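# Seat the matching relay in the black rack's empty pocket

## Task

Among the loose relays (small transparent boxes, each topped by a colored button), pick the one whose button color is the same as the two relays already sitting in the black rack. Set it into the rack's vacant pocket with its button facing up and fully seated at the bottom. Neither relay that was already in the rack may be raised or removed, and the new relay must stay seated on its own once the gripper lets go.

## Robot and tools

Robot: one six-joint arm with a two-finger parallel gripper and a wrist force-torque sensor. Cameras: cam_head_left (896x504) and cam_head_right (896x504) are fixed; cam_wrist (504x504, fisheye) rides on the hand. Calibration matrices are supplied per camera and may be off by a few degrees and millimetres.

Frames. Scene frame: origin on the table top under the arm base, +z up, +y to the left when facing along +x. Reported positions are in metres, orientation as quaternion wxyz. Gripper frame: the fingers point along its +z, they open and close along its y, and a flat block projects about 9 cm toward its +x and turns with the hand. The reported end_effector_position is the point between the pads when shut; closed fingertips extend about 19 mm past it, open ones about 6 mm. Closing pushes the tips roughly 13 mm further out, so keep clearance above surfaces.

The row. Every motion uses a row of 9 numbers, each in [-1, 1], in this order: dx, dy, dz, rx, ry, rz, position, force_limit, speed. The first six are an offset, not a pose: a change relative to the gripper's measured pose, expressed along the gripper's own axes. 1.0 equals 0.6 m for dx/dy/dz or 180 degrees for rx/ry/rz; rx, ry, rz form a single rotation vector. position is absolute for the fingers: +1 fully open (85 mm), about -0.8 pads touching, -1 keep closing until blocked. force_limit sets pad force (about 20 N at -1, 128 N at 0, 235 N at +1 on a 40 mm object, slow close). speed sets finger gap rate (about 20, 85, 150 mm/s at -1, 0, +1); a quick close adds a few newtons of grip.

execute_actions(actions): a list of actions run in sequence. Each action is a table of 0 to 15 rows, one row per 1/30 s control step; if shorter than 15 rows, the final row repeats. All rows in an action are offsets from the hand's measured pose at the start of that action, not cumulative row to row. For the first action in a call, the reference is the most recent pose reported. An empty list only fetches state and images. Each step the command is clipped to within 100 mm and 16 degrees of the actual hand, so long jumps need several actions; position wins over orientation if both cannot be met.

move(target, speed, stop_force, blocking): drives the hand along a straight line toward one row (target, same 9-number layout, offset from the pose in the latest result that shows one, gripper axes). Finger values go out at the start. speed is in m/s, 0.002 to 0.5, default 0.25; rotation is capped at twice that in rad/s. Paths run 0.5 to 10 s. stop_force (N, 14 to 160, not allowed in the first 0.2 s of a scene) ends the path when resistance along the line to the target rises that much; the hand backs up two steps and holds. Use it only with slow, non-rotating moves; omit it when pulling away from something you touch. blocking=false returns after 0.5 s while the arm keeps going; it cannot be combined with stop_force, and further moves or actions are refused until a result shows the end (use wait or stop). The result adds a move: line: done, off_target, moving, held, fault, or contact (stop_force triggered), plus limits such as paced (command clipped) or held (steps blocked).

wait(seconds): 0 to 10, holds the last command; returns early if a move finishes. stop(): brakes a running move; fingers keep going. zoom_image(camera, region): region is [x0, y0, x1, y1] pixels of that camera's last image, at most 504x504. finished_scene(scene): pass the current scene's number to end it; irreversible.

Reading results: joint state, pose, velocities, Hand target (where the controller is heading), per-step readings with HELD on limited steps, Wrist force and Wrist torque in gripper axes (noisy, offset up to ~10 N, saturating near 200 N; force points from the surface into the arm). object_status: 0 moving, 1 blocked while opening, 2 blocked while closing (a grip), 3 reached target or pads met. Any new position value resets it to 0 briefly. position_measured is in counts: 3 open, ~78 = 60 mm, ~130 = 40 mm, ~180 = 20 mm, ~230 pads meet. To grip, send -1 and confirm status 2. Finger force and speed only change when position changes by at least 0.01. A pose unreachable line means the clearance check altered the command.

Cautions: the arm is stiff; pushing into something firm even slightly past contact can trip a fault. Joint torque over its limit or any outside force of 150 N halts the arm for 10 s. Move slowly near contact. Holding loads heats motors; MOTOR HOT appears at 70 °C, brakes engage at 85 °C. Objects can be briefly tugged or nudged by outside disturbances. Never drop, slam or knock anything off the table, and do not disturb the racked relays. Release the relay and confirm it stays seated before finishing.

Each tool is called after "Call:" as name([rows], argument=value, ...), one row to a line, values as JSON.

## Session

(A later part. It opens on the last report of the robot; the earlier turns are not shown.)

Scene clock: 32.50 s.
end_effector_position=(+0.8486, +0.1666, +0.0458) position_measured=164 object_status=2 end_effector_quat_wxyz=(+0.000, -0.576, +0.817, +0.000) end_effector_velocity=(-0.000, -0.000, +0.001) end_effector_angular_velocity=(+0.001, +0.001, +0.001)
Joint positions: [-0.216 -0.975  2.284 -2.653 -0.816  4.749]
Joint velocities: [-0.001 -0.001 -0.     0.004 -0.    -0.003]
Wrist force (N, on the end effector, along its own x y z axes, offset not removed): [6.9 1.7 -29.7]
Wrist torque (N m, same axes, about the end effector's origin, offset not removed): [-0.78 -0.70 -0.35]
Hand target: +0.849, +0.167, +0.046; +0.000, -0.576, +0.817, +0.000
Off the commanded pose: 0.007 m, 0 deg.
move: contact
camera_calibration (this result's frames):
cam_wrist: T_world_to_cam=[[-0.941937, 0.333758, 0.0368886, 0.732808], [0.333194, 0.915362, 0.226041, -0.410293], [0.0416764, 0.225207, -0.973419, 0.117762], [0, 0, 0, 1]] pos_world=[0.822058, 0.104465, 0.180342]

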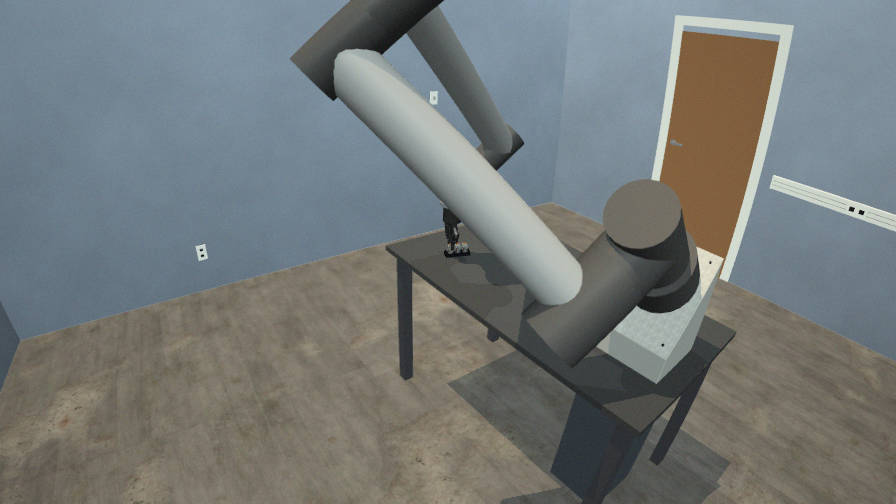

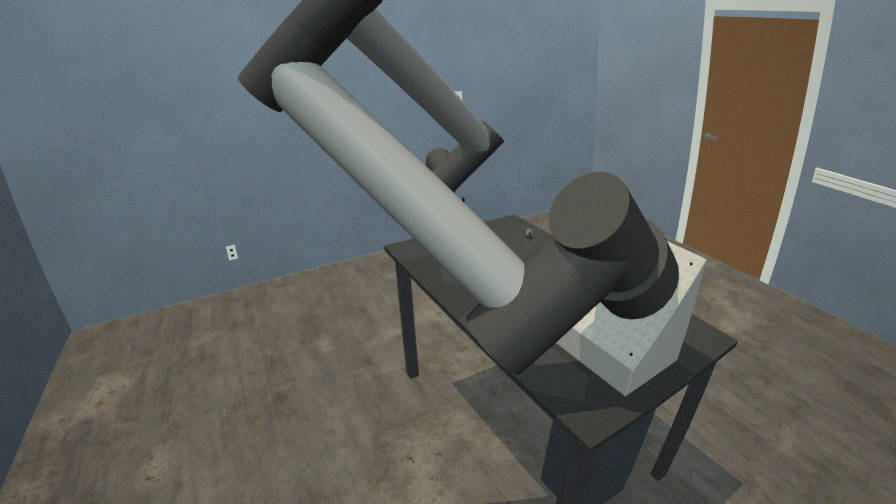

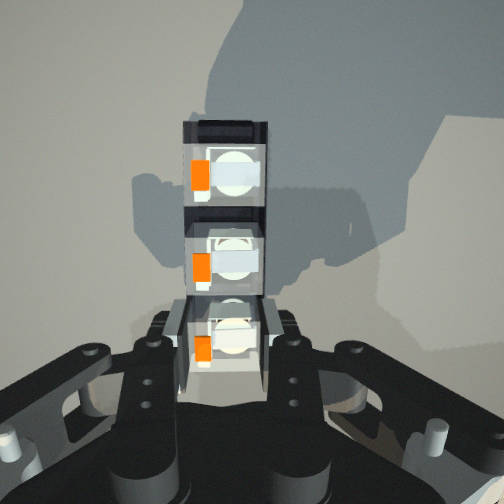

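Call:
move(target=[0,0,0,0,0,0,0.2,-0.6,0])

Call:
move(target=[0,0,-0.07,0,0,0,0.2,-0.6,0], speed=0.15)

Call:
finished_scene(scene=2)

Scene clock: 35.07 s.
end_effector_position=(+0.8486, +0.1667, +0.0459) position_measured=104 object_status=3 end_effector_quat_wxyz=(+0.000, -0.576, +0.817, +0.000) end_effector_velocity=(-0.000, +0.000, -0.000) end_effector_angular_velocity=(+0.000, +0.000, +0.000)
Joint positions: [-0.216 -0.975  2.284 -2.653 -0.816  4.749]
Joint velocities: [ 0. -0.  0. -0.  0. -0.]
Wrist force (N, on the end effector, along its own x y z axes, offset not removed): [-0.7 -9.9 0.9]
Wrist torque (N m, same axes, about the end effector's origin, offset not removed): [-1.20 0.44 -0.32]
Hand target: +0.849, +0.167, +0.046; +0.000, -0.576, +0.817, +0.000
Off the commanded pose: 0.000 m, 0 deg.
move: done
camera_calibration (this result's frames):
cam_wrist: T_world_to_cam=[[-0.941946, 0.333738, 0.0368467, 0.732814], [0.333166, 0.91538, 0.22601, -0.410326], [0.0416994, 0.225165, -0.973428, 0.117828], [0, 0, 0, 1]] pos_world=[0.822064, 0.104506, 0.180433]

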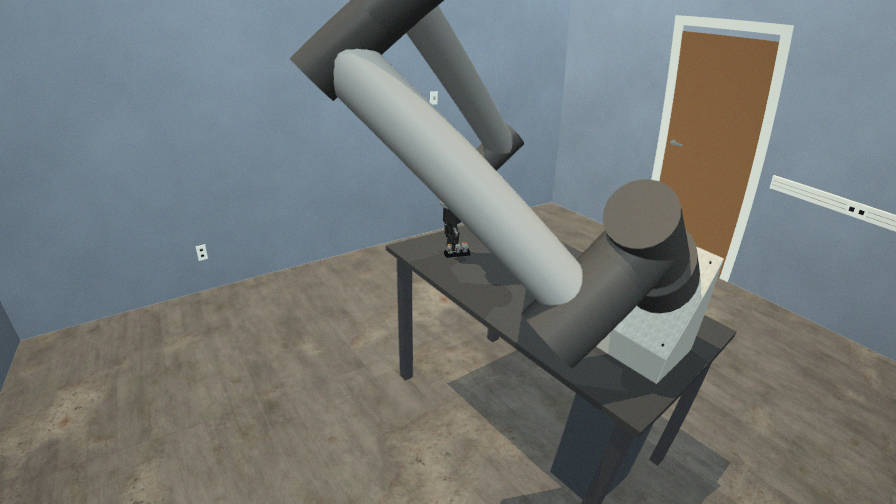

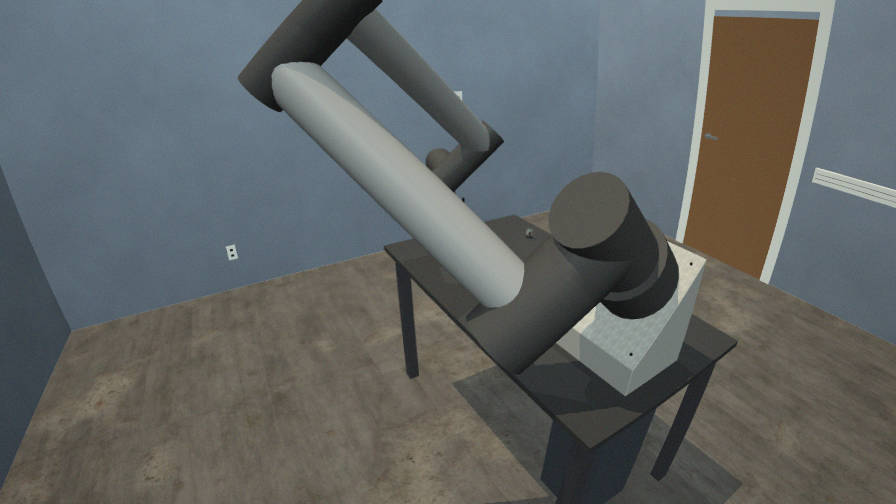

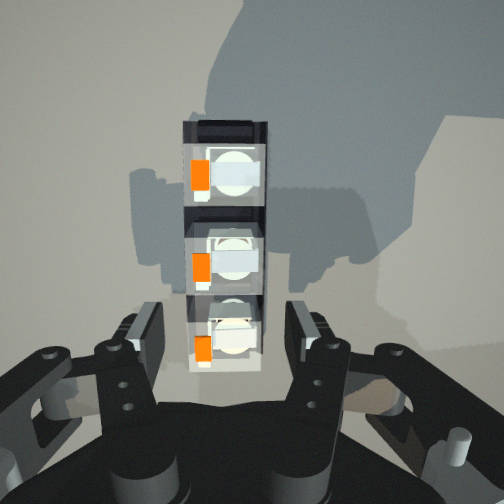

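Scene clock: 36.00 s.
end_effector_position=(+0.8486, +0.1666, +0.0875) position_measured=104 object_status=3 end_effector_quat_wxyz=(+0.000, -0.576, +0.817, +0.000) end_effector_velocity=(-0.000, +0.000, +0.003) end_effector_angular_velocity=(+0.000, +0.000, +0.001)
Joint positions: [-0.251 -1.025  2.28  -2.568 -0.824  4.704]
Joint velocities: [-0.002 -0.004 -0.001  0.007 -0.    -0.004]
Wrist force (N, on the end effector, along its own x y z axes, offset not removed): [-0.2 -6.3 0.6]
Wrist torque (N m, same axes, about the end effector's origin, offset not removed): [-0.48 0.18 -0.30]
Hand target: +0.849, +0.167, +0.088; +0.000, -0.576, +0.817, +0.000
Off the commanded pose: 0.000 m, 0 deg.
move: done
camera_calibration (this result's frames):
cam_wrist: T_world_to_cam=[[-0.941934, 0.333771, 0.036835, 0.731284], [0.333195, 0.915364, 0.226032, -0.419714], [0.0417257, 0.22518, -0.973423, 0.158357], [0, 0, 0, 1]] pos_world=[0.822061, 0.10445, 0.22208]

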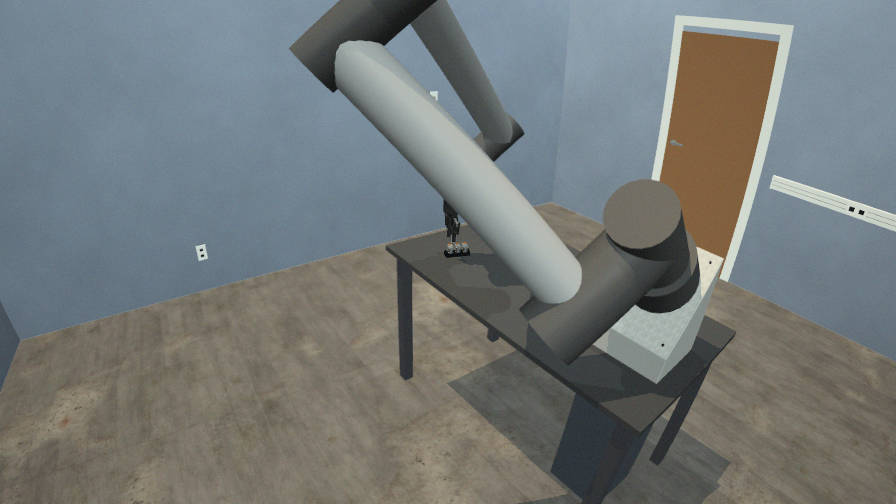

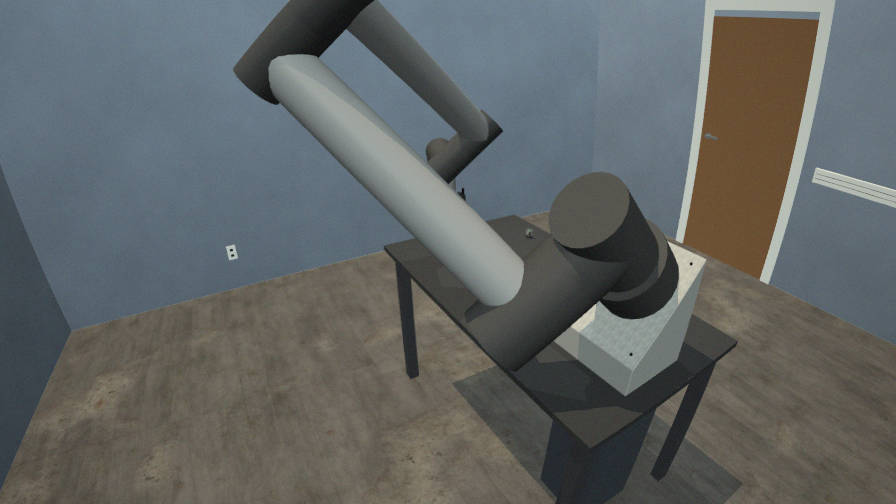

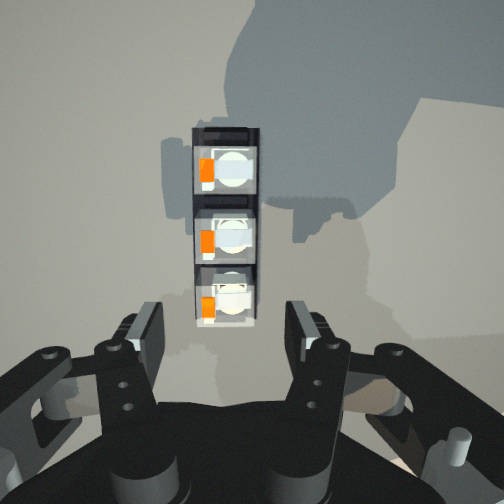

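The scene is finished: the task was done.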